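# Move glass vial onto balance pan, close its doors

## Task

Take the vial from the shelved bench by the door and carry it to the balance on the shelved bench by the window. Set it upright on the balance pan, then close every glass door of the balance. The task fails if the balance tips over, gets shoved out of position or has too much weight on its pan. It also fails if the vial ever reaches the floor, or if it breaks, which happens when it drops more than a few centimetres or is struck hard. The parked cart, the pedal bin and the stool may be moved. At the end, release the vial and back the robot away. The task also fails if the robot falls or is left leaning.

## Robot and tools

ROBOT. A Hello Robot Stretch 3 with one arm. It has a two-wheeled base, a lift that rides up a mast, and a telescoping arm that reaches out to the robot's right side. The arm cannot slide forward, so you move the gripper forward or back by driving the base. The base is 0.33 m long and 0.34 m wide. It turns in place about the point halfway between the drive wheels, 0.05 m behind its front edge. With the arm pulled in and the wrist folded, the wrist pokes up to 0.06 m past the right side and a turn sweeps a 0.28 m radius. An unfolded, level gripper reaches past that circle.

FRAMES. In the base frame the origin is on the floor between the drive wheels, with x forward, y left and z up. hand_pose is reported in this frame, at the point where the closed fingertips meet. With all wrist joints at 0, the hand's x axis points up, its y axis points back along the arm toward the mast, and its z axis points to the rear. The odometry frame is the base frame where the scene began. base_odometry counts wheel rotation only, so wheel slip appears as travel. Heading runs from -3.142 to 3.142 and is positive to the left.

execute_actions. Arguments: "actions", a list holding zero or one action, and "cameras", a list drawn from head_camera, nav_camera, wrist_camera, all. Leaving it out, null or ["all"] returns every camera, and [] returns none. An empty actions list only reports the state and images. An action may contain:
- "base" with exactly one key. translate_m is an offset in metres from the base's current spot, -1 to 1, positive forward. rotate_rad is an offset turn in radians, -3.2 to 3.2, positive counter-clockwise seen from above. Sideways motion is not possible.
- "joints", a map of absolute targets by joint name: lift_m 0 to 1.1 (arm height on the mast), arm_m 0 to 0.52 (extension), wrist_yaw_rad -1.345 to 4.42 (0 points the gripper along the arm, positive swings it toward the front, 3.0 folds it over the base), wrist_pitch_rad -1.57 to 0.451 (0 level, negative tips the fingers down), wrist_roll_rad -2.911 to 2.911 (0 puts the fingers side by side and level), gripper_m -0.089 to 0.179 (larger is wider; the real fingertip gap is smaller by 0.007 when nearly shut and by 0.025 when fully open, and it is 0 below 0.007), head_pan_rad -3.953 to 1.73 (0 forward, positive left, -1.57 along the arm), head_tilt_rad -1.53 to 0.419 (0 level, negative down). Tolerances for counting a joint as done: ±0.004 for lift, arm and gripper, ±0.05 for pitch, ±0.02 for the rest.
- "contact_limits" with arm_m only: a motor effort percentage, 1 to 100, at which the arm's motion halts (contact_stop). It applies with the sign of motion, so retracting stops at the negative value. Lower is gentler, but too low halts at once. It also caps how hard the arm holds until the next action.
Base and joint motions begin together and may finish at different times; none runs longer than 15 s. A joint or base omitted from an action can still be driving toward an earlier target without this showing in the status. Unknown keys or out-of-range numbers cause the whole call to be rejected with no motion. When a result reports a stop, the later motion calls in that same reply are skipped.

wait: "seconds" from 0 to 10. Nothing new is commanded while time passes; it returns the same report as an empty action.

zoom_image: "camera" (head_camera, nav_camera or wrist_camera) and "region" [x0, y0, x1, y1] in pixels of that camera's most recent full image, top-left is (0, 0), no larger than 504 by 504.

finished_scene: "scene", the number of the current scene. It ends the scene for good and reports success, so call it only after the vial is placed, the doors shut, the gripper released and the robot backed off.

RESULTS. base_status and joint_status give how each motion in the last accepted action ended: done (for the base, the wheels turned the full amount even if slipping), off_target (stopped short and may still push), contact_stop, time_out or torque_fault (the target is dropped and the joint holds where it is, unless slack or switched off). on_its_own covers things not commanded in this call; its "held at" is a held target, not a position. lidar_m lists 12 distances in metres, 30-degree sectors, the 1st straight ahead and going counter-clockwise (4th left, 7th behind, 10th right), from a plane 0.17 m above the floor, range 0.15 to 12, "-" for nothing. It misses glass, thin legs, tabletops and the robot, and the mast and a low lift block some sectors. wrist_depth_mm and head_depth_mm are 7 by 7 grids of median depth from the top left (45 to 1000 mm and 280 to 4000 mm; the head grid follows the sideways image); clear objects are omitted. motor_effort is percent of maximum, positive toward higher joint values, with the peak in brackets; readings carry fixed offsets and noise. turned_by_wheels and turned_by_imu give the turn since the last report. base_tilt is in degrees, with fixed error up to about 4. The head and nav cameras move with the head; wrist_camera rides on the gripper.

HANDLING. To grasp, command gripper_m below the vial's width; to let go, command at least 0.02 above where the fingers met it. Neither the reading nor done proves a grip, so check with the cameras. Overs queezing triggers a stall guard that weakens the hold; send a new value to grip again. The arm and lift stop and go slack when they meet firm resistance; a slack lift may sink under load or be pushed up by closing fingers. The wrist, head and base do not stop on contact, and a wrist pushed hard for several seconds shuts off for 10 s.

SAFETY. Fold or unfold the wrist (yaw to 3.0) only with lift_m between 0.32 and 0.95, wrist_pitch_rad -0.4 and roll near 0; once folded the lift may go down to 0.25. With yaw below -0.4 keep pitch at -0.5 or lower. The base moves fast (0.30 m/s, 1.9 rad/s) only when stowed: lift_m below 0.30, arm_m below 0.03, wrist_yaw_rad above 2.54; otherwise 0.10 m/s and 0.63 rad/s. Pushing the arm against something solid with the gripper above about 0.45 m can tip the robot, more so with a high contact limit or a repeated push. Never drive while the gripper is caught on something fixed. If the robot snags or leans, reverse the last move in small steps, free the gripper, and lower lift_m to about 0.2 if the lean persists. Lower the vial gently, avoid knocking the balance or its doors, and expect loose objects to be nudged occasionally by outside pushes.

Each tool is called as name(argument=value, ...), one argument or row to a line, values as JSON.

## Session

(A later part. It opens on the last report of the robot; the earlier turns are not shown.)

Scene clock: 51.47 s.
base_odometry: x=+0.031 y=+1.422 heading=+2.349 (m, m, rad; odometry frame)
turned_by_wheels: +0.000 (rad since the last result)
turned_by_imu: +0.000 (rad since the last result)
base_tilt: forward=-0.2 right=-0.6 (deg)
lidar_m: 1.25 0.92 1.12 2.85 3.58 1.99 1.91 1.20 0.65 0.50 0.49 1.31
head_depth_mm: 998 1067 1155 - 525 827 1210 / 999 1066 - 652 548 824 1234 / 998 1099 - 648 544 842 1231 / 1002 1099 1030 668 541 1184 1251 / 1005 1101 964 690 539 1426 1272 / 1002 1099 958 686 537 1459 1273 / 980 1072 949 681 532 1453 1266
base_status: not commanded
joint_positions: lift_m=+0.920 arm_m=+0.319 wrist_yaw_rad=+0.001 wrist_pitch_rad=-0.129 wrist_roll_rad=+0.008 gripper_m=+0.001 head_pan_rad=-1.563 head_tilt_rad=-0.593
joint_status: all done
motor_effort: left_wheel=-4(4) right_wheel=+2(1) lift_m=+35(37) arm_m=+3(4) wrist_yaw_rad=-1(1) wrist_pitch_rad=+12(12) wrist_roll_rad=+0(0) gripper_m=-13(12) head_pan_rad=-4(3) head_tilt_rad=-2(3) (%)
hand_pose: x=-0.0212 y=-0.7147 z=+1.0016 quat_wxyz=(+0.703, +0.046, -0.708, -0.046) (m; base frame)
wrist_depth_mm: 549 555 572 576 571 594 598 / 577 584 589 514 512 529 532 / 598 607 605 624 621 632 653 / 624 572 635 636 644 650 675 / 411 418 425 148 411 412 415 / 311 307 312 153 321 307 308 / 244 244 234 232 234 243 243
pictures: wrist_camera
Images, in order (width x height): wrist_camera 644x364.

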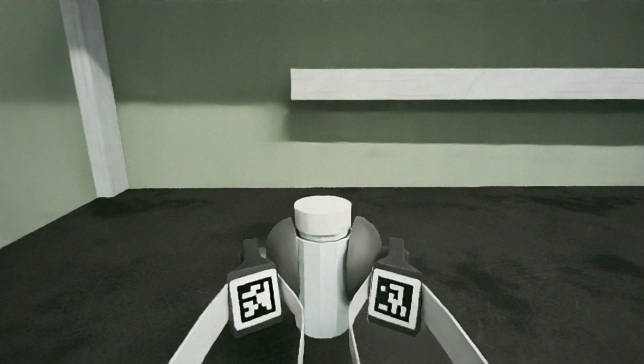

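execute_actions(
  actions=[
    {"joints":{"arm_m":0,"wrist_yaw_rad":1.5}},
  ],
  cameras=[],
)

execute_actions(
  actions=[
    {"joints":{"wrist_pitch_rad":-0.4,"wrist_yaw_rad":3.0,"head_pan_rad":0,"head_tilt_rad":-0.5},"base":{"rotate_rad":0.9}},
  ],
  cameras=[],
)

execute_actions(
  actions=[
    {"joints":{"lift_m":0.29},"base":{"rotate_rad":1.25}},
  ],
  cameras=["nav_camera","wrist_camera"],
)

execute_actions(
  actions=[
    {"base":{"translate_m":1}},
  ],
  cameras=[],
)

execute_actions(
  actions=[
    {"base":{"translate_m":1},"joints":{"head_pan_rad":-0.3,"head_tilt_rad":-0.4}},
  ],
)

Scene clock: 57.43 s.
base_odometry: x=+0.031 y=+1.422 heading=+2.349 (m, m, rad; odometry frame)
turned_by_wheels: +0.000 (rad since the last result)
turned_by_imu: +0.001 (rad since the last result)
base_tilt: forward=+0.0 right=-0.7 (deg)
lidar_m: 1.25 0.92 1.12 2.86 3.57 1.99 1.91 1.20 0.65 0.50 0.49 1.30
head_depth_mm: 999 1065 1004 712 551 - - / 1002 1067 997 706 549 - - / 1002 1097 985 701 544 525 - / 1003 1098 974 697 542 1315 1303 / 1002 1102 965 690 538 1436 1302 / 1005 1102 959 687 536 1464 1327 / 979 1075 949 682 532 1528 -
base_status: not commanded
joint_positions: lift_m=+0.920 arm_m=+0.000 wrist_yaw_rad=+1.499 wrist_pitch_rad=-0.129 wrist_roll_rad=+0.008 gripper_m=+0.001 head_pan_rad=-1.563 head_tilt_rad=-0.593
joint_status: all done
motor_effort: left_wheel=-3(3) right_wheel=+2(2) lift_m=+35(35) arm_m=-1(2) wrist_yaw_rad=+1(2) wrist_pitch_rad=+11(11) wrist_roll_rad=+0(0) gripper_m=-12(13) head_pan_rad=-4(4) head_tilt_rad=-3(3) (%)
hand_pose: x=+0.2290 y=-0.1632 z=+1.0016 quat_wxyz=(+0.546, +0.516, -0.487, +0.445) (m; base frame)
wrist_depth_mm: 949 - - - - - - / 917 - - - - - - / 891 - - - - - - / 863 - - - - - - / 870 - - 148 - - - / 844 - - 153 - - 307 / 858 - - - - - 268
pictures: none
No camera images: the call's "cameras" was empty. Leave "cameras" out to get every camera's image.

Scene clock: 59.80 s.
base_odometry: x=+0.031 y=+1.422 heading=-3.034 (m, m, rad; odometry frame)
turned_by_wheels: +0.900 (rad since the last result)
turned_by_imu: +0.905 (rad since the last result)
base_tilt: forward=-0.1 right=-0.4 (deg)
lidar_m: 0.99 2.10 2.95 2.10 1.91 1.20 0.65 0.50 0.49 1.38 1.25 0.92
head_depth_mm: 795 840 889 947 1030 1184 1332 / 871 925 983 1050 1123 1214 1293 / 963 1027 1096 1175 1273 1392 1347 / 1069 1133 1240 1347 1474 1583 1345 / 1204 1302 1427 1567 1757 1614 1340 / 2234 2441 2604 2079 2015 1609 1329 / 2617 2812 2839 2556 2010 1599 1335
base_status: done
joint_positions: lift_m=+0.920 arm_m=+0.000 wrist_yaw_rad=+2.998 wrist_pitch_rad=-0.416 wrist_roll_rad=+0.008 gripper_m=+0.001 head_pan_rad=-0.007 head_tilt_rad=-0.507
joint_status: all done
motor_effort: left_wheel=-3(9) right_wheel=+2(6) lift_m=+35(35) arm_m=-1(2) wrist_yaw_rad=+1(3) wrist_pitch_rad=+9(8) wrist_roll_rad=+0(0) gripper_m=-13(13) head_pan_rad=+3(42) head_tilt_rad=+3(9) (%)
hand_pose: x=+0.0110 y=+0.0771 z=+0.9329 quat_wxyz=(+0.196, +0.703, +0.095, +0.677) (m; base frame)
wrist_depth_mm: - - - - - - - / - - - - - - - / - - - - - - - / - - - - - - - / - - - 149 - - - / - - - 153 - - - / - - - - - - -
pictures: none
No camera images: the call's "cameras" was empty. Leave "cameras" out to get every camera's image.

Scene clock: 66.37 s.
base_odometry: x=+0.031 y=+1.422 heading=-1.785 (m, m, rad; odometry frame)
turned_by_wheels: +1.250 (rad since the last result)
turned_by_imu: +1.257 (rad since the last result)
base_tilt: forward=-0.1 right=-0.5 (deg)
lidar_m: 2.94 1.95 1.91 1.20 1.09 0.50 0.49 1.28 1.25 0.92 1.19 2.86
head_depth_mm: 3099 2730 3485 2835 2089 1649 1368 / 3300 3494 3707 2802 2083 1648 1353 / 3473 3679 3897 2780 2075 1635 1353 / 3649 3963 - 2773 2055 1636 1346 / 3463 3741 3873 2757 2035 1622 1348 / 3063 3337 3494 2694 2021 1613 1333 / 2799 2902 2421 2545 2005 1603 1335
base_status: done
joint_positions: lift_m=+0.290 arm_m=+0.000 wrist_yaw_rad=+2.998 wrist_pitch_rad=-0.418 wrist_roll_rad=+0.008 gripper_m=+0.001 head_pan_rad=-0.007 head_tilt_rad=-0.507
joint_status: all done
motor_effort: left_wheel=-3(8) right_wheel=+2(5) lift_m=+26(29) arm_m=-2(2) wrist_yaw_rad=+1(2) wrist_pitch_rad=+11(11) wrist_roll_rad=+0(0) gripper_m=-13(12) head_pan_rad=+3(3) head_tilt_rad=+2(3) (%)
hand_pose: x=+0.0109 y=+0.0769 z=+0.3029 quat_wxyz=(+0.197, +0.703, +0.096, +0.677) (m; base frame)
wrist_depth_mm: - - - - - - - / 978 - - - - - - / 976 - - - - - - / 807 - 786 794 802 801 807 / 645 659 677 148 638 645 643 / 540 542 - 152 553 542 551 / 469 486 - 162 452 468 465
pictures: nav_camera (sideways: a quarter turn counterclockwise sets it upright), wrist_camera
Images, in order (width x height): nav_camera 672x504, wrist_camera 644x364.

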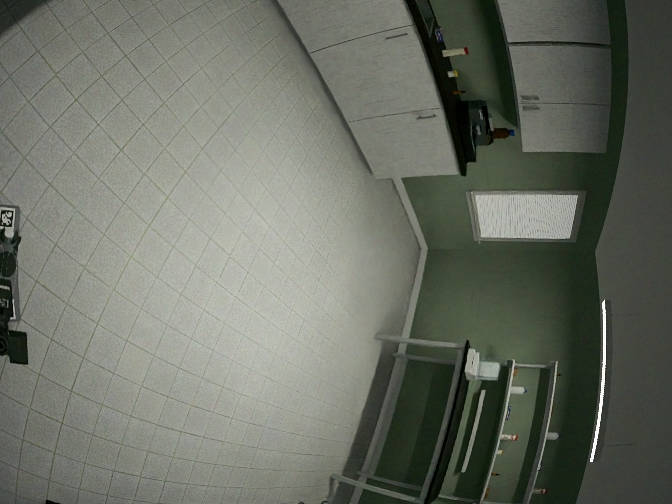

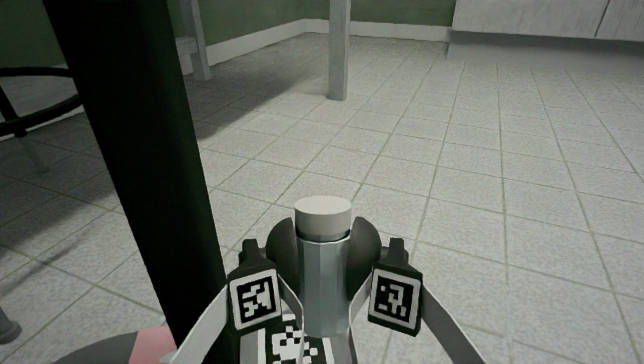

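Scene clock: 71.40 s.
base_odometry: x=-0.181 y=+0.445 heading=-1.785 (m, m, rad; odometry frame)
turned_by_wheels: +0.000 (rad since the last result)
turned_by_imu: +0.006 (rad since the last result)
base_tilt: forward=-0.1 right=-0.7 (deg)
lidar_m: 2.67 1.40 1.37 1.44 1.93 1.39 1.42 1.37 1.34 1.41 2.05 1.99
head_depth_mm: 2375 2547 2718 2692 2082 1656 1360 / 2511 2678 2888 2817 2077 1648 1364 / 2678 2836 3034 2788 2065 1643 1354 / 2824 3044 3289 2744 2054 1629 1348 / 2689 2896 3190 2730 2024 1627 1345 / 2402 2578 2795 2721 2034 1612 1336 / 2166 2323 2482 2564 2007 1605 1332
base_status: done
joint_positions: lift_m=+0.290 arm_m=+0.000 wrist_yaw_rad=+2.998 wrist_pitch_rad=-0.418 wrist_roll_rad=+0.008 gripper_m=+0.001 head_pan_rad=-0.007 head_tilt_rad=-0.506
joint_status: not commanded
motor_effort: left_wheel=-3(8) right_wheel=+2(9) lift_m=+27(27) arm_m=-1(2) wrist_yaw_rad=+1(2) wrist_pitch_rad=+11(10) wrist_roll_rad=+0(0) gripper_m=-12(12) head_pan_rad=+4(3) head_tilt_rad=+3(2) (%)
hand_pose: x=+0.0108 y=+0.0769 z=+0.3029 quat_wxyz=(+0.196, +0.703, +0.096, +0.677) (m; base frame)
wrist_depth_mm: - - - - - - - / - - - - - - - / - - - - - - - / 794 - 825 802 851 826 790 / 655 650 672 148 659 649 650 / 535 549 - 153 562 537 547 / 464 488 - 163 454 468 462
pictures: none
No camera images: the call's "cameras" was empty. Leave "cameras" out to get every camera's image.

Scene clock: 76.43 s.
base_odometry: x=-0.394 y=-0.532 heading=-1.785 (m, m, rad; odometry frame)
turned_by_wheels: +0.000 (rad since the last result)
turned_by_imu: +0.006 (rad since the last result)
base_tilt: forward=+0.0 right=-0.6 (deg)
lidar_m: 1.92 1.46 0.83 0.88 1.24 2.07 2.50 1.92 1.91 1.92 1.81 1.12
head_depth_mm: 1566 1668 1754 1876 1952 1717 1398 / 1613 1716 1821 1932 2073 1824 1466 / 1663 1760 1876 2002 2132 1819 1471 / 1698 1809 1930 2076 2196 1799 1455 / 1747 1872 1985 2153 2255 1799 1452 / 1808 1928 2063 2217 2330 1783 1446 / 1854 1986 2134 2311 2322 1777 1426
base_status: done
joint_positions: lift_m=+0.290 arm_m=+0.000 wrist_yaw_rad=+2.999 wrist_pitch_rad=-0.418 wrist_roll_rad=+0.008 gripper_m=+0.001 head_pan_rad=-0.293 head_tilt_rad=-0.408
joint_status: all done
motor_effort: left_wheel=-3(8) right_wheel=+2(6) lift_m=+27(27) arm_m=-1(1) wrist_yaw_rad=+1(1) wrist_pitch_rad=+10(10) wrist_roll_rad=+0(0) gripper_m=-13(13) head_pan_rad=-3(25) head_tilt_rad=+2(11) (%)
hand_pose: x=+0.0108 y=+0.0769 z=+0.3029 quat_wxyz=(+0.196, +0.703, +0.096, +0.677) (m; base frame)
wrist_depth_mm: - - 953 876 785 - - / - - - 949 869 - - / - - - - 963 - - / 796 - 803 803 787 833 791 / 647 642 680 148 644 656 651 / 534 543 - 153 567 547 544 / 468 484 - 163 457 466 466
pictures: head_camera (sideways: a quarter turn clockwise sets it upright), nav_camera (sideways: a quarter turn counterclockwise sets it upright), wrist_camera
Images, in order (width x height): head_camera 896x504, nav_camera 672x504, wrist_camera 644x364.

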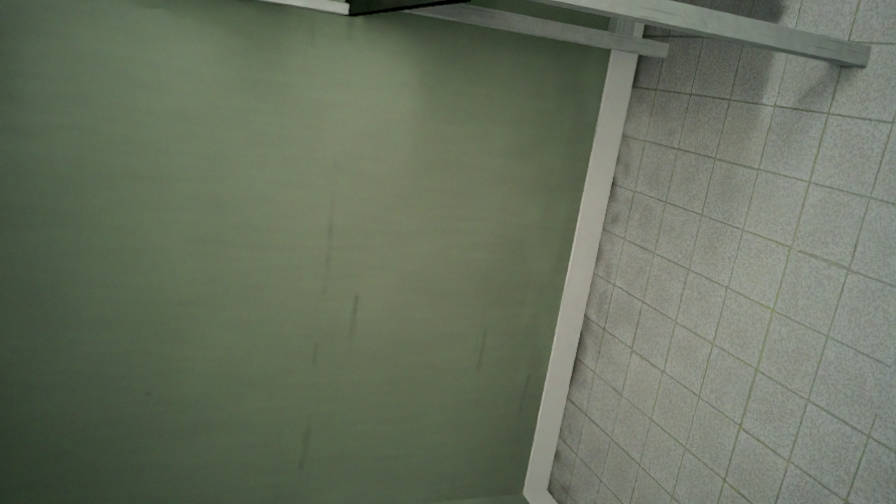

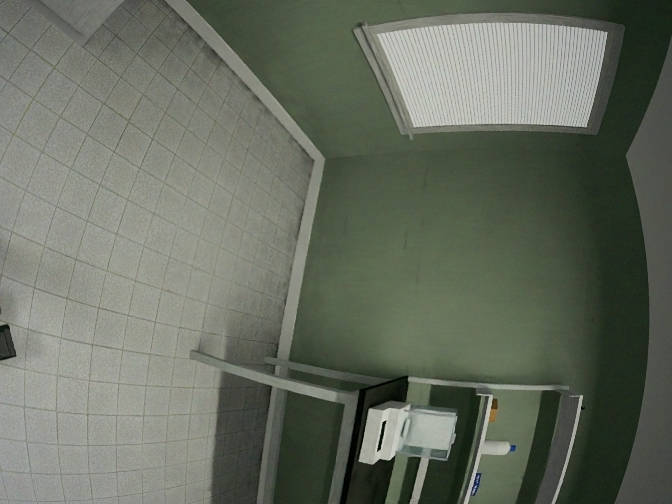

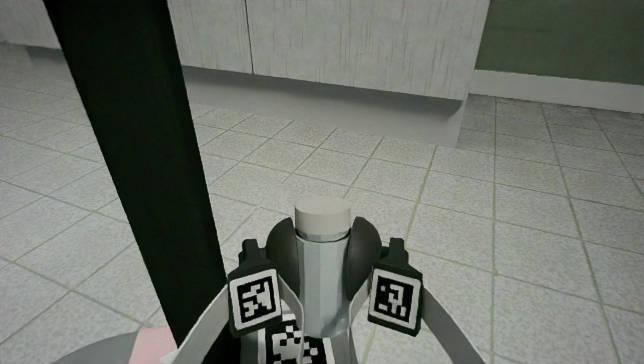

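execute_actions(
  actions=[
    {"base":{"translate_m":0.9}},
  ],
  cameras=[],
)

execute_actions(
  actions=[
    {"base":{"rotate_rad":-0.6},"joints":{"head_pan_rad":-1.3,"head_tilt_rad":-0.4}},
  ],
  cameras=[],
)

execute_actions(
  actions=[
    {"base":{"translate_m":0.45},"joints":{"lift_m":0.94}},
  ],
)

Scene clock: 82.40 s.
base_odometry: x=-0.585 y=-1.412 heading=-1.785 (m, m, rad; odometry frame)
turned_by_wheels: +0.000 (rad since the last result)
turned_by_imu: +0.006 (rad since the last result)
base_tilt: forward=+0.0 right=-0.6 (deg)
lidar_m: 1.22 0.95 0.93 0.99 0.93 1.69 3.22 2.49 2.08 0.71 1.17 1.15
head_depth_mm: 935 986 1049 1120 1202 1291 1375 / 961 1014 1083 1154 1243 1339 1411 / 988 1047 1112 1194 1283 1385 1444 / 1014 1084 1152 1233 1332 1449 1455 / 1046 1113 1190 1277 1385 1506 1446 / 1075 1149 1229 1325 1443 1566 1440 / 1110 1188 1274 1374 1503 1620 1435
base_status: done
joint_positions: lift_m=+0.290 arm_m=+0.000 wrist_yaw_rad=+2.999 wrist_pitch_rad=-0.418 wrist_roll_rad=+0.008 gripper_m=+0.001 head_pan_rad=-0.293 head_tilt_rad=-0.408
joint_status: not commanded
motor_effort: left_wheel=-4(9) right_wheel=+2(7) lift_m=+27(27) arm_m=-1(1) wrist_yaw_rad=+1(1) wrist_pitch_rad=+11(11) wrist_roll_rad=+0(0) gripper_m=-12(13) head_pan_rad=-4(4) head_tilt_rad=+2(2) (%)
hand_pose: x=+0.0107 y=+0.0769 z=+0.3029 quat_wxyz=(+0.196, +0.703, +0.096, +0.677) (m; base frame)
wrist_depth_mm: 625 - - 979 860 798 732 / 650 - - - 970 875 786 / 826 - - - 978 908 838 / 813 - 809 783 788 794 796 / 645 643 666 148 666 647 648 / 537 531 - 153 570 543 548 / 469 493 - 163 458 471 464
pictures: none
No camera images: the call's "cameras" was empty. Leave "cameras" out to get every camera's image.

Scene clock: 83.83 s.
base_odometry: x=-0.585 y=-1.412 heading=-2.385 (m, m, rad; odometry frame)
turned_by_wheels: -0.600 (rad since the last result)
turned_by_imu: -0.602 (rad since the last result)
base_tilt: forward=-0.1 right=-0.6 (deg)
lidar_m: 1.15 1.19 0.97 0.93 0.96 0.81 1.24 3.21 2.52 2.07 0.71 1.17
head_depth_mm: 2351 2499 2660 2839 2420 1843 1479 / 2418 2570 2665 2737 2394 1827 1469 / 2464 2640 2785 2674 2390 1811 1463 / 2549 2715 1879 2993 2318 1811 1448 / 2591 2751 1828 1158 2360 1799 1451 / 2161 2182 1785 877 2061 1732 1361 / 1824 1911 1591 789 757 843 1361
base_status: done
joint_positions: lift_m=+0.290 arm_m=+0.000 wrist_yaw_rad=+2.999 wrist_pitch_rad=-0.418 wrist_roll_rad=+0.008 gripper_m=+0.001 head_pan_rad=-1.293 head_tilt_rad=-0.408
joint_status: all done
motor_effort: left_wheel=+2(10) right_wheel=-3(7) lift_m=+27(27) arm_m=-1(1) wrist_yaw_rad=+1(0) wrist_pitch_rad=+11(10) wrist_roll_rad=+0(0) gripper_m=-13(14) head_pan_rad=-3(44) head_tilt_rad=+3(1) (%)
hand_pose: x=+0.0107 y=+0.0770 z=+0.3029 quat_wxyz=(+0.196, +0.703, +0.096, +0.677) (m; base frame)
wrist_depth_mm: 806 - 868 902 948 - - / 873 - 953 989 - - - / 942 - 976 - - - - / 786 - 807 800 787 804 805 / 657 648 669 148 643 635 643 / 546 546 - 153 554 543 541 / 462 492 - 163 454 465 464
pictures: none
No camera images: the call's "cameras" was empty. Leave "cameras" out to get every camera's image.

Scene clock: 90.57 s.
base_odometry: x=-0.912 y=-1.721 heading=-2.385 (m, m, rad; odometry frame)
turned_by_wheels: +0.000 (rad since the last result)
turned_by_imu: +0.003 (rad since the last result)
base_tilt: forward=+0.0 right=-0.6 (deg)
lidar_m: 0.70 0.73 0.98 0.94 0.97 1.24 1.28 3.61 2.55 0.60 0.81 0.73
head_depth_mm: 2356 2502 2591 1058 659 651 733 / 2413 2538 1739 781 662 1649 1451 / 2484 2598 1540 726 678 1699 1505 / 2159 1991 770 721 694 1696 1475 / 1213 1716 1620 954 707 1726 1444 / 774 1409 1402 1002 726 1617 1406 / 607 1153 1191 991 751 1411 1330
base_status: done
joint_positions: lift_m=+0.940 arm_m=+0.000 wrist_yaw_rad=+2.999 wrist_pitch_rad=-0.418 wrist_roll_rad=+0.008 gripper_m=+0.001 head_pan_rad=-1.293 head_tilt_rad=-0.408
joint_status: all done
motor_effort: left_wheel=+2(13) right_wheel=-3(7) lift_m=+36(38) arm_m=-1(1) wrist_yaw_rad=+1(1) wrist_pitch_rad=+11(11) wrist_roll_rad=+0(0) gripper_m=-12(13) head_pan_rad=-3(3) head_tilt_rad=+3(3) (%)
hand_pose: x=+0.0107 y=+0.0769 z=+0.9525 quat_wxyz=(+0.196, +0.703, +0.096, +0.677) (m; base frame)
wrist_depth_mm: 821 - 885 923 978 973 730 / 864 - 914 981 - 998 716 / 927 - - - - - 740 / - - - - - - 751 / - - - 148 - - 754 / - - - 153 - - 787 / - - - - - - 799
pictures: head_camera (sideways: a quarter turn clockwise sets it upright), nav_camera (sideways: a quarter turn counterclockwise sets it upright), wrist_camera
Images, in order (width x height): head_camera 896x504, nav_camera 672x504, wrist_camera 644x364.

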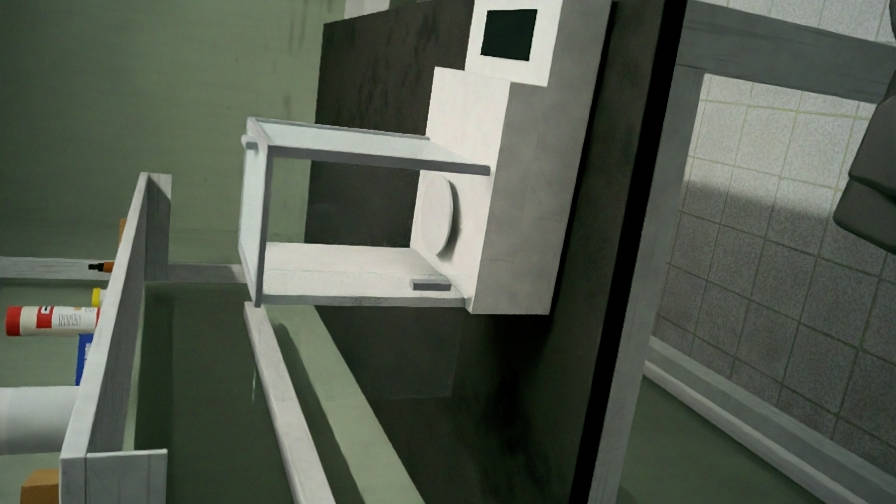

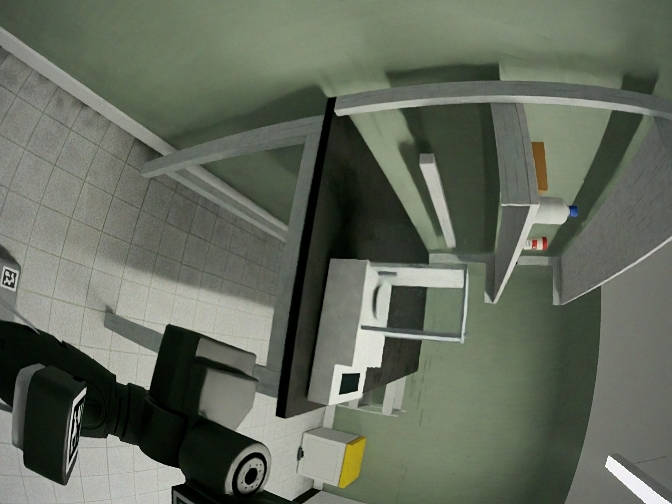

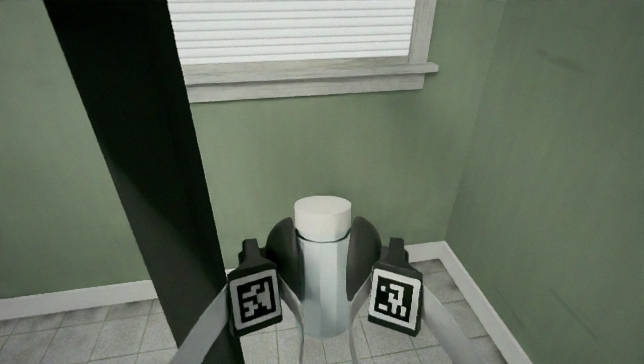

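Near door is open.

execute_actions(
  actions=[
    {"base":{"translate_m":0.17},"joints":{"wrist_yaw_rad":0,"head_pan_rad":-1.57}},
  ],
  cameras=[],
)

execute_actions(
  actions=[
    {"joints":{"wrist_pitch_rad":-0.11,"lift_m":1.0}},
  ],
)

Scene clock: 94.17 s.
base_odometry: x=-1.036 y=-1.838 heading=-2.385 (m, m, rad; odometry frame)
turned_by_wheels: +0.000 (rad since the last result)
turned_by_imu: +0.001 (rad since the last result)
base_tilt: forward=+0.0 right=-0.5 (deg)
lidar_m: 0.53 0.55 0.75 0.94 0.98 1.32 1.40 3.43 0.63 1.69 0.70 0.56
head_depth_mm: 2435 2591 2789 2886 679 697 - / 2443 2606 2696 833 675 1678 1470 / 2452 2555 1389 732 679 1760 - / 2444 2586 1669 729 675 1739 - / 2464 2587 1363 718 676 1686 1450 / 2177 1928 1793 999 695 1665 1445 / 686 1660 1526 992 688 1527 1404
base_status: done
joint_positions: lift_m=+0.940 arm_m=+0.000 wrist_yaw_rad=+0.003 wrist_pitch_rad=-0.418 wrist_roll_rad=+0.008 gripper_m=+0.001 head_pan_rad=-1.563 head_tilt_rad=-0.408
joint_status: all done
motor_effort: left_wheel=+2(7) right_wheel=-4(6) lift_m=+35(35) arm_m=-1(1) wrist_yaw_rad=-1(2) wrist_pitch_rad=+11(11) wrist_roll_rad=+0(0) gripper_m=-13(13) head_pan_rad=-3(21) head_tilt_rad=+3(2) (%)
hand_pose: x=-0.0210 y=-0.3696 z=+0.9525 quat_wxyz=(+0.689, +0.147, -0.694, -0.147) (m; base frame)
wrist_depth_mm: 730 995 492 411 530 - - / 574 577 395 387 389 - - / 402 398 404 401 403 401 - / 345 386 398 359 406 423 - / 754 - - 148 - - - / 735 - - 152 520 - - / 550 - - - - - -
pictures: none
No camera images: the call's "cameras" was empty. Leave "cameras" out to get every camera's image.

Scene clock: 95.53 s.
base_odometry: x=-1.036 y=-1.838 heading=-2.385 (m, m, rad; odometry frame)
turned_by_wheels: +0.000 (rad since the last result)
turned_by_imu: +0.000 (rad since the last result)
base_tilt: forward=+0.1 right=-0.6 (deg)
lidar_m: 0.53 0.55 0.75 0.94 0.97 1.32 1.40 3.43 0.63 1.69 0.70 0.56
head_depth_mm: 2435 2596 2790 2859 687 - - / 2438 2600 2699 831 674 - - / 2448 2565 1392 732 - - - / 2454 2585 1670 728 672 - - / 2446 2615 1359 718 674 1684 1448 / 2182 1939 1791 1001 693 1671 1447 / 687 1657 1521 992 687 1528 1392
base_status: not commanded
joint_positions: lift_m=+1.000 arm_m=+0.000 wrist_yaw_rad=+0.002 wrist_pitch_rad=-0.133 wrist_roll_rad=+0.008 gripper_m=+0.001 head_pan_rad=-1.563 head_tilt_rad=-0.408
joint_status: all done
motor_effort: left_wheel=+2(2) right_wheel=-3(3) lift_m=+35(37) arm_m=-1(1) wrist_yaw_rad=-1(1) wrist_pitch_rad=+14(11) wrist_roll_rad=+0(0) gripper_m=-13(13) head_pan_rad=-4(4) head_tilt_rad=+3(3) (%)
hand_pose: x=-0.0209 y=-0.3960 z=+1.0806 quat_wxyz=(+0.703, +0.048, -0.708, -0.047) (m; base frame)
wrist_depth_mm: 765 986 - - - - - / 746 - - - - - - / 667 - - - - - - / 734 897 820 508 - - - / 609 595 555 148 428 - - / 445 450 461 153 441 446 - / 372 367 371 376 420 390 -
pictures: head_camera (sideways: a quarter turn clockwise sets it upright), nav_camera (sideways: a quarter turn counterclockwise sets it upright), wrist_camera
Images, in order (width x height): head_camera 896x504, nav_camera 672x504, wrist_camera 644x364.

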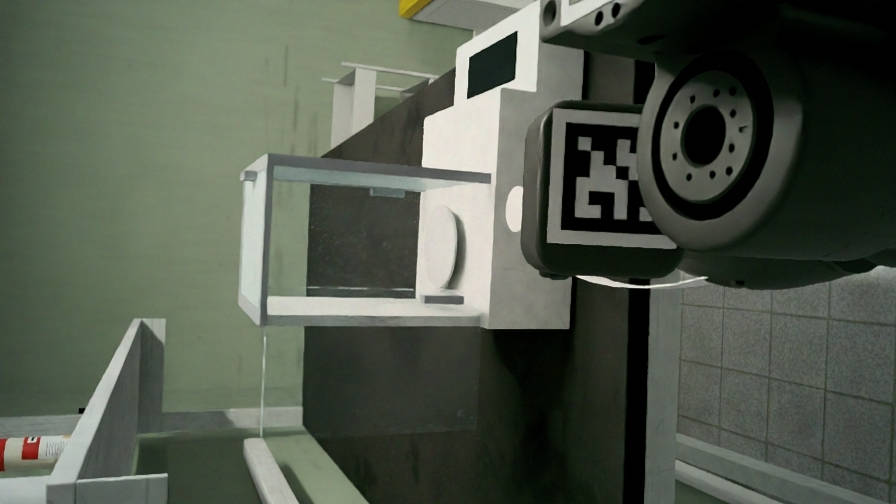

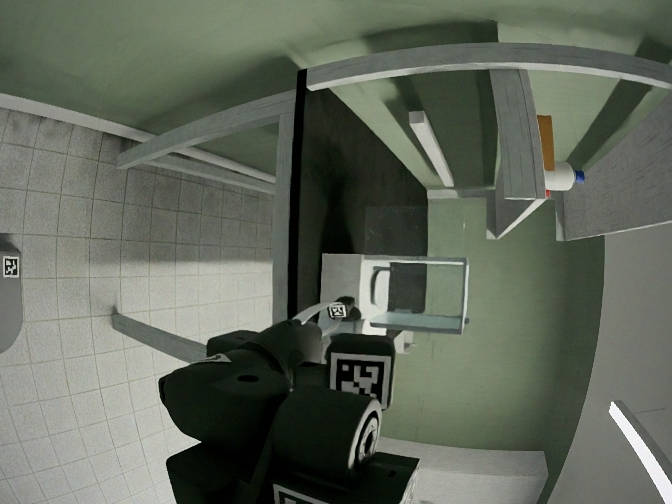

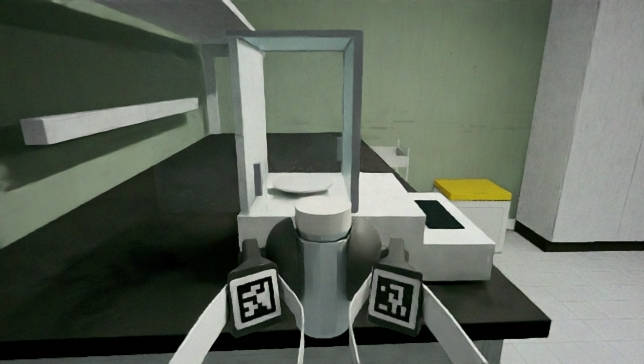

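execute_actions(
  actions=[
    {"base":{"translate_m":0.026},"joints":{"arm_m":0.18}},
  ],
  cameras=["wrist_camera","head_camera"],
)

Scene clock: 99.07 s.
base_odometry: x=-1.054 y=-1.856 heading=-2.384 (m, m, rad; odometry frame)
turned_by_wheels: +0.000 (rad since the last result)
turned_by_imu: +0.001 (rad since the last result)
base_tilt: forward=+0.0 right=-0.4 (deg)
lidar_m: 0.51 0.53 0.71 0.94 0.98 1.32 1.43 3.42 0.64 1.57 0.69 0.53
head_depth_mm: 2435 2592 2739 - - 697 765 / 2445 2599 2697 - - 1700 1464 / 2436 2572 1700 - - 1731 1461 / 2442 2578 1522 760 673 1693 1461 / 2424 2600 1635 951 691 1679 1448 / 1720 2005 1794 1003 693 1670 1442 / 486 1502 1448 986 689 1520 1354
base_status: done
joint_positions: lift_m=+1.000 arm_m=+0.180 wrist_yaw_rad=+0.001 wrist_pitch_rad=-0.133 wrist_roll_rad=+0.008 gripper_m=+0.001 head_pan_rad=-1.563 head_tilt_rad=-0.408
joint_status: all done
motor_effort: left_wheel=+2(7) right_wheel=-2(4) lift_m=+35(36) arm_m=+3(2) wrist_yaw_rad=-1(1) wrist_pitch_rad=+14(14) wrist_roll_rad=+0(0) gripper_m=-13(13) head_pan_rad=-3(3) head_tilt_rad=+3(3) (%)
hand_pose: x=-0.0212 y=-0.5755 z=+1.0806 quat_wxyz=(+0.703, +0.048, -0.708, -0.047) (m; base frame)
wrist_depth_mm: 710 948 281 - 377 - - / 701 - 338 - - - - / 658 - 338 - - - - / 730 929 338 939 907 - - / 618 599 527 149 343 - - / 444 438 454 152 278 287 - / 354 357 258 250 256 252 271
pictures: head_camera (sideways: a quarter turn clockwise sets it upright), wrist_camera
Images, in order (width x height): head_camera 896x504, wrist_camera 644x364.

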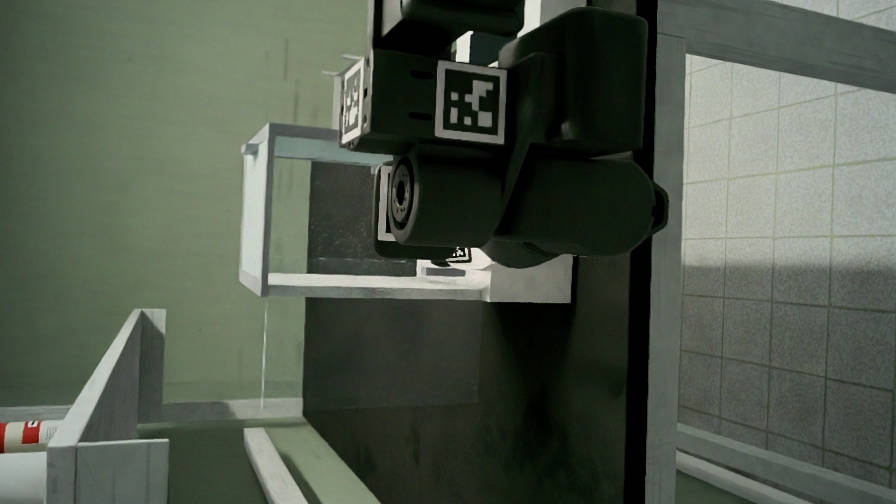

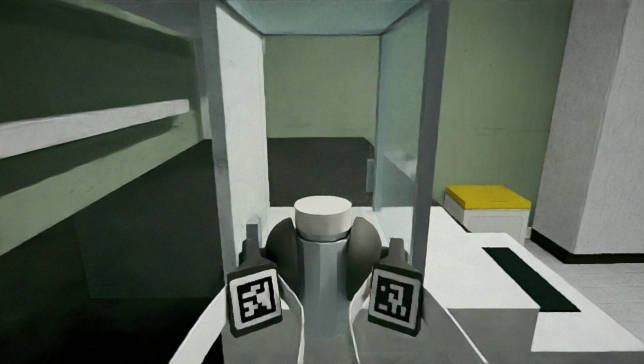

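execute_actions(
  actions=[
    {"base":{"translate_m":-0.005},"joints":{"arm_m":0.27},"contact_limits":{"arm_m":10}},
  ],
  cameras=["wrist_camera"],
)

execute_actions(
  actions=[
    {"joints":{"arm_m":0.335},"contact_limits":{"arm_m":10}},
  ],
)

Scene clock: 101.90 s.
base_odometry: x=-1.051 y=-1.852 heading=-2.384 (m, m, rad; odometry frame)
turned_by_wheels: +0.000 (rad since the last result)
turned_by_imu: +0.000 (rad since the last result)
base_tilt: forward=+0.0 right=-0.6 (deg)
lidar_m: 0.51 0.53 0.72 0.94 0.98 1.32 1.42 3.43 0.64 1.59 0.69 0.53
head_depth_mm: 2432 2601 2756 - 680 696 774 / 2432 2596 2740 - 679 1709 1430 / 2447 2572 2716 - 678 1702 1462 / 2433 2563 1661 713 674 1683 1461 / 2453 2586 1642 951 689 1685 1450 / 1716 2007 1797 997 693 1672 1437 / 487 1519 1459 990 688 1537 1356
base_status: done
joint_positions: lift_m=+1.000 arm_m=+0.270 wrist_yaw_rad=+0.001 wrist_pitch_rad=-0.133 wrist_roll_rad=+0.008 gripper_m=+0.001 head_pan_rad=-1.563 head_tilt_rad=-0.408
joint_status: all done
motor_effort: left_wheel=+2(3) right_wheel=-2(6) lift_m=+35(35) arm_m=+3(5) wrist_yaw_rad=+0(1) wrist_pitch_rad=+14(14) wrist_roll_rad=+0(0) gripper_m=-13(13) head_pan_rad=-3(3) head_tilt_rad=+2(3) (%)
contact_limits: arm_m 10 (drawing in: default 17, maximum 29; extending or still: default 26, maximum 42)
hand_pose: x=-0.0212 y=-0.6655 z=+1.0806 quat_wxyz=(+0.703, +0.048, -0.708, -0.047) (m; base frame)
wrist_depth_mm: 729 146 254 - - - - / 718 145 253 - - - - / 648 159 253 - - - - / 715 754 253 922 - - - / 596 525 220 148 604 - - / 452 418 185 152 285 272 - / 357 338 201 204 208 217 268
pictures: wrist_camera
Images, in order (width x height): wrist_camera 644x364.

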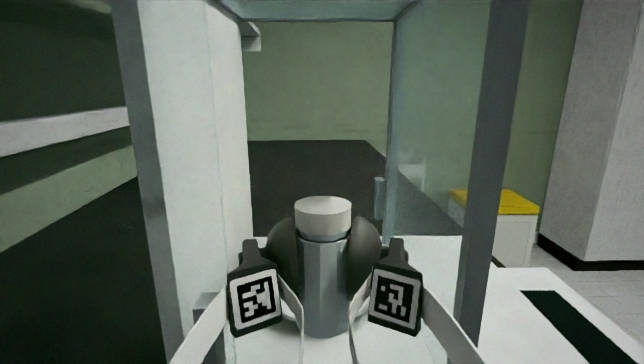

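Scene clock: 103.53 s.
base_odometry: x=-1.051 y=-1.852 heading=-2.384 (m, m, rad; odometry frame)
turned_by_wheels: +0.000 (rad since the last result)
turned_by_imu: +0.000 (rad since the last result)
base_tilt: forward=+0.1 right=-0.5 (deg)
lidar_m: 0.51 0.53 0.72 0.94 0.97 1.32 1.42 3.42 0.64 1.59 0.69 0.54
head_depth_mm: 2453 2606 2715 - 679 697 777 / 2432 2599 2724 693 675 1706 1433 / 2445 2589 2736 - 677 1696 1461 / 2436 2560 1376 694 674 1687 1457 / 2442 2603 1637 952 689 1677 1446 / 1735 2008 1782 998 693 1666 1443 / 486 1521 1460 990 688 1541 1352
base_status: not commanded
joint_positions: lift_m=+1.000 arm_m=+0.335 wrist_yaw_rad=+0.001 wrist_pitch_rad=-0.133 wrist_roll_rad=+0.008 gripper_m=+0.001 head_pan_rad=-1.563 head_tilt_rad=-0.408
joint_status: all done
motor_effort: left_wheel=+2(2) right_wheel=-3(2) lift_m=+34(35) arm_m=+3(5) wrist_yaw_rad=-1(0) wrist_pitch_rad=+14(14) wrist_roll_rad=+0(0) gripper_m=-12(13) head_pan_rad=-4(3) head_tilt_rad=+3(3) (%)
contact_limits: arm_m 10 (drawing in: default 17, maximum 29; extending or still: default 26, maximum 42)
hand_pose: x=-0.0212 y=-0.7305 z=+1.0806 quat_wxyz=(+0.703, +0.048, -0.708, -0.047) (m; base frame)
wrist_depth_mm: 93 123 - - - - - / 93 123 - - - - - / 93 122 - - - - - / 93 123 249 911 - - - / 93 122 216 148 556 - 79 / 92 122 192 153 286 286 79 / 95 122 199 185 201 215 80
pictures: head_camera (sideways: a quarter turn clockwise sets it upright), nav_camera (sideways: a quarter turn counterclockwise sets it upright), wrist_camera
Images, in order (width x height): head_camera 896x504, nav_camera 672x504, wrist_camera 644x364.

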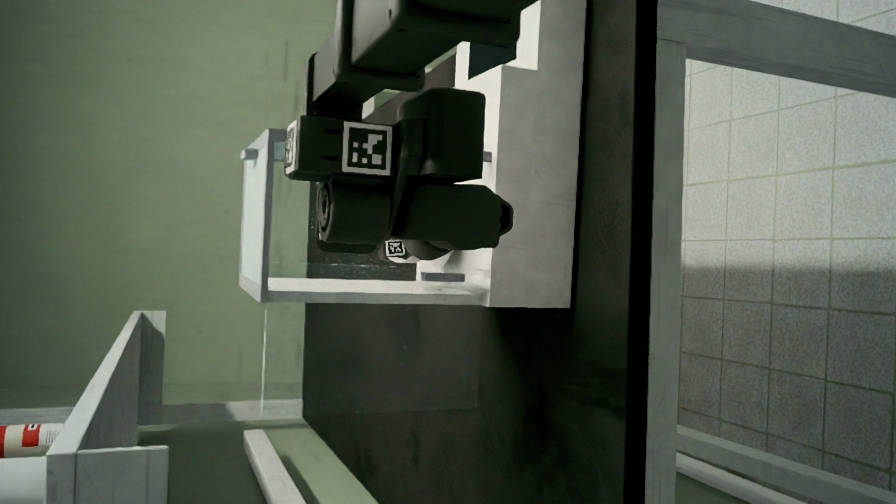

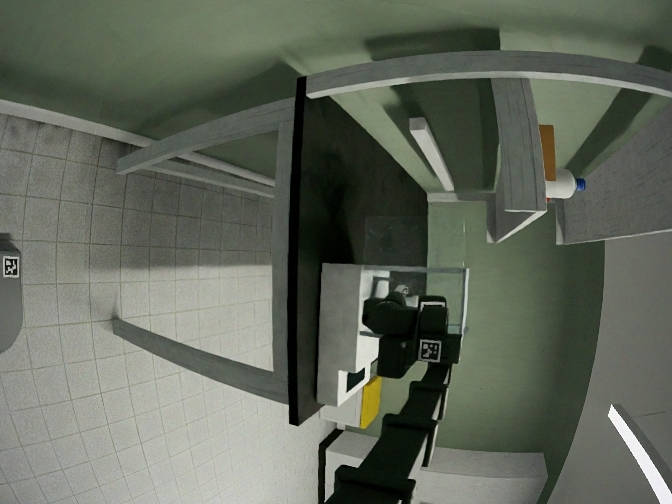

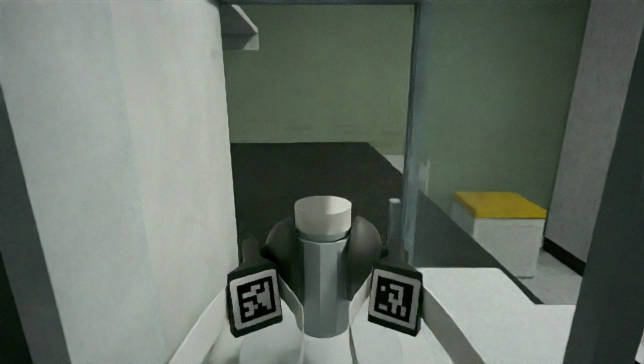

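execute_actions(
  actions=[
    {"joints":{"lift_m":0.98,"arm_m":0.339},"contact_limits":{"arm_m":10}},
  ],
  cameras=[],
)

execute_actions(
  actions=[
    {"joints":{"lift_m":0.974}},
  ],
  cameras=["wrist_camera"],
)

Scene clock: 105.03 s.
base_odometry: x=-1.051 y=-1.852 heading=-2.384 (m, m, rad; odometry frame)
turned_by_wheels: +0.000 (rad since the last result)
turned_by_imu: +0.000 (rad since the last result)
base_tilt: forward=+0.0 right=-0.6 (deg)
lidar_m: 0.51 0.53 0.72 0.94 0.97 1.32 1.42 3.43 0.64 1.59 0.69 0.53
head_depth_mm: 2434 2583 2764 - 677 697 775 / 2444 2611 2729 832 676 1707 1430 / 2438 2577 2720 - 678 1698 1463 / 2438 2576 1670 694 675 1692 1458 / 2446 2591 1636 948 690 1684 1450 / 1719 2018 1791 1000 694 1670 1441 / 486 1528 1457 988 686 1544 1356
base_status: not commanded
joint_positions: lift_m=+0.980 arm_m=+0.339 wrist_yaw_rad=+0.001 wrist_pitch_rad=-0.133 wrist_roll_rad=+0.008 gripper_m=+0.001 head_pan_rad=-1.563 head_tilt_rad=-0.408
joint_status: all done
motor_effort: left_wheel=+2(2) right_wheel=-2(3) lift_m=+27(29) arm_m=+3(5) wrist_yaw_rad=-1(0) wrist_pitch_rad=+14(14) wrist_roll_rad=+0(0) gripper_m=-13(13) head_pan_rad=-4(4) head_tilt_rad=+2(3) (%)
contact_limits: arm_m 10 (drawing in: default 17, maximum 29; extending or still: default 26, maximum 42)
hand_pose: x=-0.0212 y=-0.7345 z=+1.0610 quat_wxyz=(+0.703, +0.047, -0.708, -0.047) (m; base frame)
wrist_depth_mm: 93 123 - - - - - / 93 122 - - - - - / 92 122 - - - - - / 92 122 248 855 950 - - / 92 122 217 148 511 - - / 92 122 192 152 250 238 79 / 92 122 171 162 174 188 79
pictures: none
No camera images: the call's "cameras" was empty. Leave "cameras" out to get every camera's image.

Scene clock: 105.67 s.
base_odometry: x=-1.051 y=-1.852 heading=-2.384 (m, m, rad; odometry frame)
turned_by_wheels: +0.000 (rad since the last result)
turned_by_imu: +0.000 (rad since the last result)
base_tilt: forward=-0.1 right=-0.5 (deg)
lidar_m: 0.51 0.53 0.72 0.94 0.97 1.32 1.42 3.41 0.64 1.59 0.69 0.53
head_depth_mm: 2432 2605 2785 - 667 695 776 / 2461 2599 2701 - 675 1707 1430 / 2445 2577 2311 - 677 1706 1464 / 2449 2579 1670 695 675 1696 1456 / 2442 2591 1636 952 691 1683 1451 / 1721 2006 1785 1000 694 1670 1446 / 486 1527 1462 989 688 1545 1356
base_status: not commanded
joint_positions: lift_m=+0.974 arm_m=+0.339 wrist_yaw_rad=+0.001 wrist_pitch_rad=-0.133 wrist_roll_rad=+0.008 gripper_m=+0.001 head_pan_rad=-1.563 head_tilt_rad=-0.408
joint_status: all done
motor_effort: left_wheel=+2(2) right_wheel=-2(3) lift_m=+27(27) arm_m=+3(4) wrist_yaw_rad=-1(1) wrist_pitch_rad=+13(14) wrist_roll_rad=+0(0) gripper_m=-13(13) head_pan_rad=-3(3) head_tilt_rad=+2(3) (%)
hand_pose: x=-0.0212 y=-0.7345 z=+1.0550 quat_wxyz=(+0.703, +0.047, -0.708, -0.047) (m; base frame)
wrist_depth_mm: 93 123 - - - - - / 93 123 - - - - - / 93 122 - - - - - / 92 122 248 826 826 - - / 93 123 214 148 523 - - / 92 122 190 153 240 228 79 / 92 122 167 157 167 181 79
pictures: wrist_camera
Images, in order (width x height): wrist_camera 644x364.

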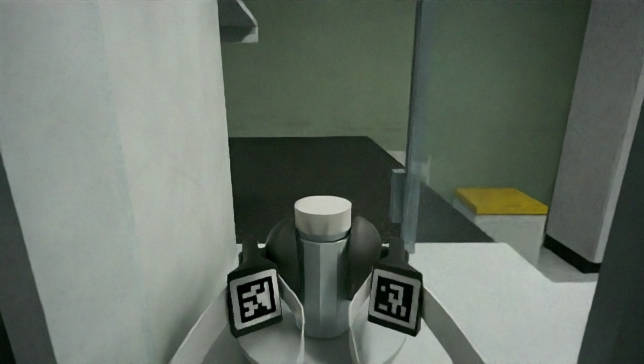

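execute_actions(
  actions=[
    {"joints":{"lift_m":0.972}},
  ],
  cameras=[],
)

execute_actions(
  actions=[
    {"joints":{"gripper_m":0.024}},
  ],
  cameras=["wrist_camera"],
)

execute_actions(
  actions=[
    {"joints":{"gripper_m":0.044}},
  ],
  cameras=["wrist_camera"],
)

Scene clock: 107.17 s.
base_odometry: x=-1.051 y=-1.852 heading=-2.384 (m, m, rad; odometry frame)
turned_by_wheels: +0.000 (rad since the last result)
turned_by_imu: +0.000 (rad since the last result)
base_tilt: forward=-0.1 right=-0.7 (deg)
lidar_m: 0.51 0.53 0.72 0.94 0.98 1.32 1.42 3.41 0.64 1.59 0.69 0.53
head_depth_mm: 2443 2598 2777 - 661 696 776 / 2436 2581 2723 - 676 1697 1423 / 2440 2580 2312 - 678 1695 1464 / 2437 2604 1671 714 674 1689 1449 / 2460 2596 1642 949 690 1670 1448 / 1721 2012 1797 999 694 1665 1446 / 487 1522 1455 990 688 1543 1357
base_status: not commanded
joint_positions: lift_m=+0.972 arm_m=+0.339 wrist_yaw_rad=+0.001 wrist_pitch_rad=-0.130 wrist_roll_rad=+0.008 gripper_m=+0.001 head_pan_rad=-1.563 head_tilt_rad=-0.408
joint_status: all done
motor_effort: left_wheel=+2(2) right_wheel=-2(3) lift_m=+26(26) arm_m=+3(3) wrist_yaw_rad=-1(1) wrist_pitch_rad=+12(14) wrist_roll_rad=+0(0) gripper_m=-13(13) head_pan_rad=-3(4) head_tilt_rad=+3(3) (%)
hand_pose: x=-0.0212 y=-0.7347 z=+1.0538 quat_wxyz=(+0.703, +0.046, -0.708, -0.046) (m; base frame)
wrist_depth_mm: 93 123 - - - - - / 93 122 - - - - - / 92 123 - - - - - / 92 122 247 823 811 - - / 92 122 216 148 543 - - / 92 122 191 153 238 227 79 / 92 122 166 157 165 179 79
pictures: none
No camera images: the call's "cameras" was empty. Leave "cameras" out to get every camera's image.

Scene clock: 107.90 s.
base_odometry: x=-1.051 y=-1.852 heading=-2.384 (m, m, rad; odometry frame)
turned_by_wheels: +0.000 (rad since the last result)
turned_by_imu: +0.000 (rad since the last result)
base_tilt: forward=+0.0 right=-0.5 (deg)
lidar_m: 0.51 0.53 0.72 0.94 0.97 1.32 1.42 3.42 0.64 1.59 0.69 0.54
head_depth_mm: 2427 2596 2787 - 662 697 777 / 2420 2598 2717 - 676 1709 1426 / 2452 2573 2305 - 678 1692 1471 / 2446 2584 1665 714 676 1684 1455 / 2436 2596 1640 948 690 1676 1444 / 1725 2008 1794 999 692 1666 1441 / 486 1524 1458 988 687 1538 1365
base_status: not commanded
joint_positions: lift_m=+0.972 arm_m=+0.339 wrist_yaw_rad=+0.001 wrist_pitch_rad=-0.130 wrist_roll_rad=+0.008 gripper_m=+0.024 head_pan_rad=-1.563 head_tilt_rad=-0.408
joint_status: all done
motor_effort: left_wheel=+2(2) right_wheel=-2(3) lift_m=+26(26) arm_m=+4(3) wrist_yaw_rad=-1(1) wrist_pitch_rad=+12(12) wrist_roll_rad=+0(0) gripper_m=-3(67) head_pan_rad=-3(4) head_tilt_rad=+3(3) (%)
hand_pose: x=-0.0212 y=-0.7347 z=+1.0538 quat_wxyz=(+0.703, +0.046, -0.708, -0.046) (m; base frame)
wrist_depth_mm: 93 123 - - - - - / 92 123 - - - - - / 92 123 - - - - - / 93 122 247 835 826 - - / 92 122 218 148 544 - - / 92 123 191 153 240 225 79 / 92 122 166 157 165 179 79
pictures: wrist_camera
Images, in order (width x height): wrist_camera 644x364.

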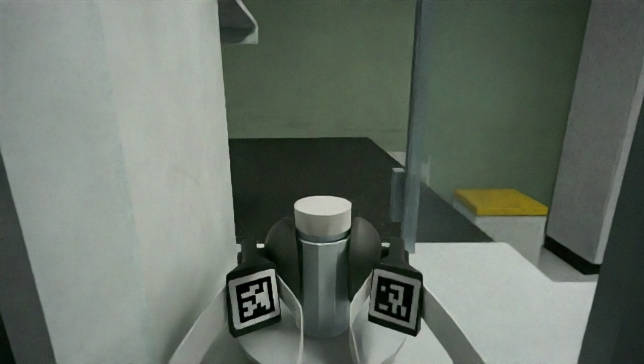

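Scene clock: 108.60 s.
base_odometry: x=-1.051 y=-1.852 heading=-2.384 (m, m, rad; odometry frame)
turned_by_wheels: +0.000 (rad since the last result)
turned_by_imu: +0.000 (rad since the last result)
base_tilt: forward=-0.2 right=-0.5 (deg)
lidar_m: 0.51 0.53 0.72 0.94 0.97 1.32 1.43 3.44 0.64 1.59 0.69 0.53
head_depth_mm: 2431 2596 2773 - 660 696 774 / 2439 2598 2710 - 676 1696 1434 / 2431 2559 2301 - 677 1698 1458 / 2444 2587 1665 676 675 1693 1450 / 2462 2607 1633 949 690 1676 1447 / 1721 2016 1784 1002 693 1664 1438 / 486 1529 1450 988 688 1545 1358
base_status: not commanded
joint_positions: lift_m=+0.972 arm_m=+0.339 wrist_yaw_rad=+0.001 wrist_pitch_rad=-0.129 wrist_roll_rad=+0.008 gripper_m=+0.044 head_pan_rad=-1.563 head_tilt_rad=-0.408
joint_status: all done
motor_effort: left_wheel=+2(2) right_wheel=-3(2) lift_m=+26(26) arm_m=+3(3) wrist_yaw_rad=+1(1) wrist_pitch_rad=+11(12) wrist_roll_rad=+0(0) gripper_m=+0(72) head_pan_rad=-3(3) head_tilt_rad=+3(2) (%)
hand_pose: x=-0.0212 y=-0.7347 z=+1.0539 quat_wxyz=(+0.703, +0.046, -0.708, -0.046) (m; base frame)
wrist_depth_mm: 93 122 - - - - - / 93 123 - - - - - / 92 122 - - - - - / 92 123 247 819 840 - - / 92 122 216 151 540 - - / 93 122 177 157 - 227 79 / 92 114 166 158 167 180 79
pictures: wrist_camera
Images, in order (width x height): wrist_camera 644x364.

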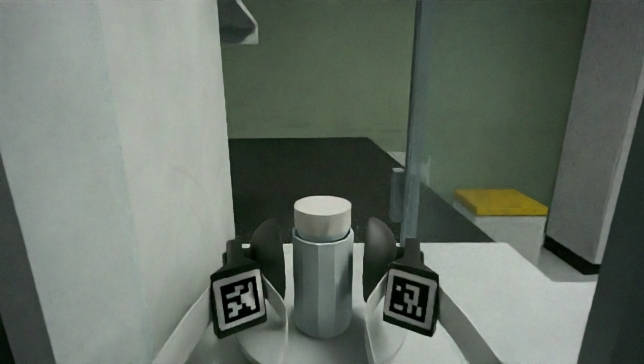

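execute_actions(
  actions=[
    {"joints":{"lift_m":0.976,"arm_m":0.19},"contact_limits":{"arm_m":10}},
  ],
  cameras=["wrist_camera"],
)

execute_actions(
  actions=[
    {"base":{"translate_m":0.095},"joints":{"lift_m":0.96,"gripper_m":0,"wrist_pitch_rad":-0.02}},
  ],
  cameras=["wrist_camera","head_camera"],
)

Scene clock: 112.13 s.
base_odometry: x=-1.051 y=-1.852 heading=-2.385 (m, m, rad; odometry frame)
turned_by_wheels: +0.000 (rad since the last result)
turned_by_imu: +0.003 (rad since the last result)
base_tilt: forward=-0.2 right=-0.4 (deg)
lidar_m: 0.51 0.53 0.72 0.94 0.97 1.33 1.42 3.41 0.64 1.58 0.69 0.53
head_depth_mm: 2425 2585 2753 - 674 694 772 / 2436 2592 2696 - 658 1646 1463 / 2442 2582 1909 - 654 1694 1463 / 2445 2566 1520 695 673 1689 1449 / 2450 2588 1641 949 689 1679 1448 / 1713 1993 1786 999 694 1670 1441 / 486 1517 1454 986 689 1534 1361
base_status: not commanded
joint_positions: lift_m=+0.976 arm_m=+0.272 wrist_yaw_rad=-0.016 wrist_pitch_rad=-0.127 wrist_roll_rad=+0.007 gripper_m=+0.044 head_pan_rad=-1.563 head_tilt_rad=-0.407
joint_status: arm_m contact_stop (moved -0.067 of -0.149); the others done
on_its_own: arm_m is slack since a contact_stop, until your next command for it (your +0.190 is given up)
motor_effort: left_wheel=-2(5) right_wheel=+2(9) lift_m=+35(37) arm_m=+1(10) wrist_yaw_rad=+11(16) wrist_pitch_rad=+10(12) wrist_roll_rad=+0(0) gripper_m=+2(3) head_pan_rad=-4(3) head_tilt_rad=+2(2) (%)
contact_limits: arm_m 10 (drawing in: default 17, maximum 29; extending or still: default 26, maximum 42)
hand_pose: x=-0.0256 y=-0.6677 z=+1.0581 quat_wxyz=(+0.703, +0.039, -0.708, -0.051) (m; base frame)
wrist_depth_mm: 743 141 277 - - - - / 746 142 273 - - - - / 682 154 276 - - - - / 717 153 271 755 841 - - / 547 168 234 246 331 - - / 408 368 136 220 - 222 - / 324 310 175 185 177 185 203
pictures: wrist_camera
Images, in order (width x height): wrist_camera 644x364.

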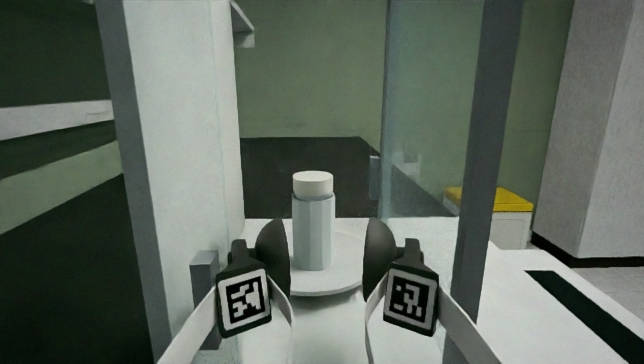

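not run: a stop came earlier in this reply.


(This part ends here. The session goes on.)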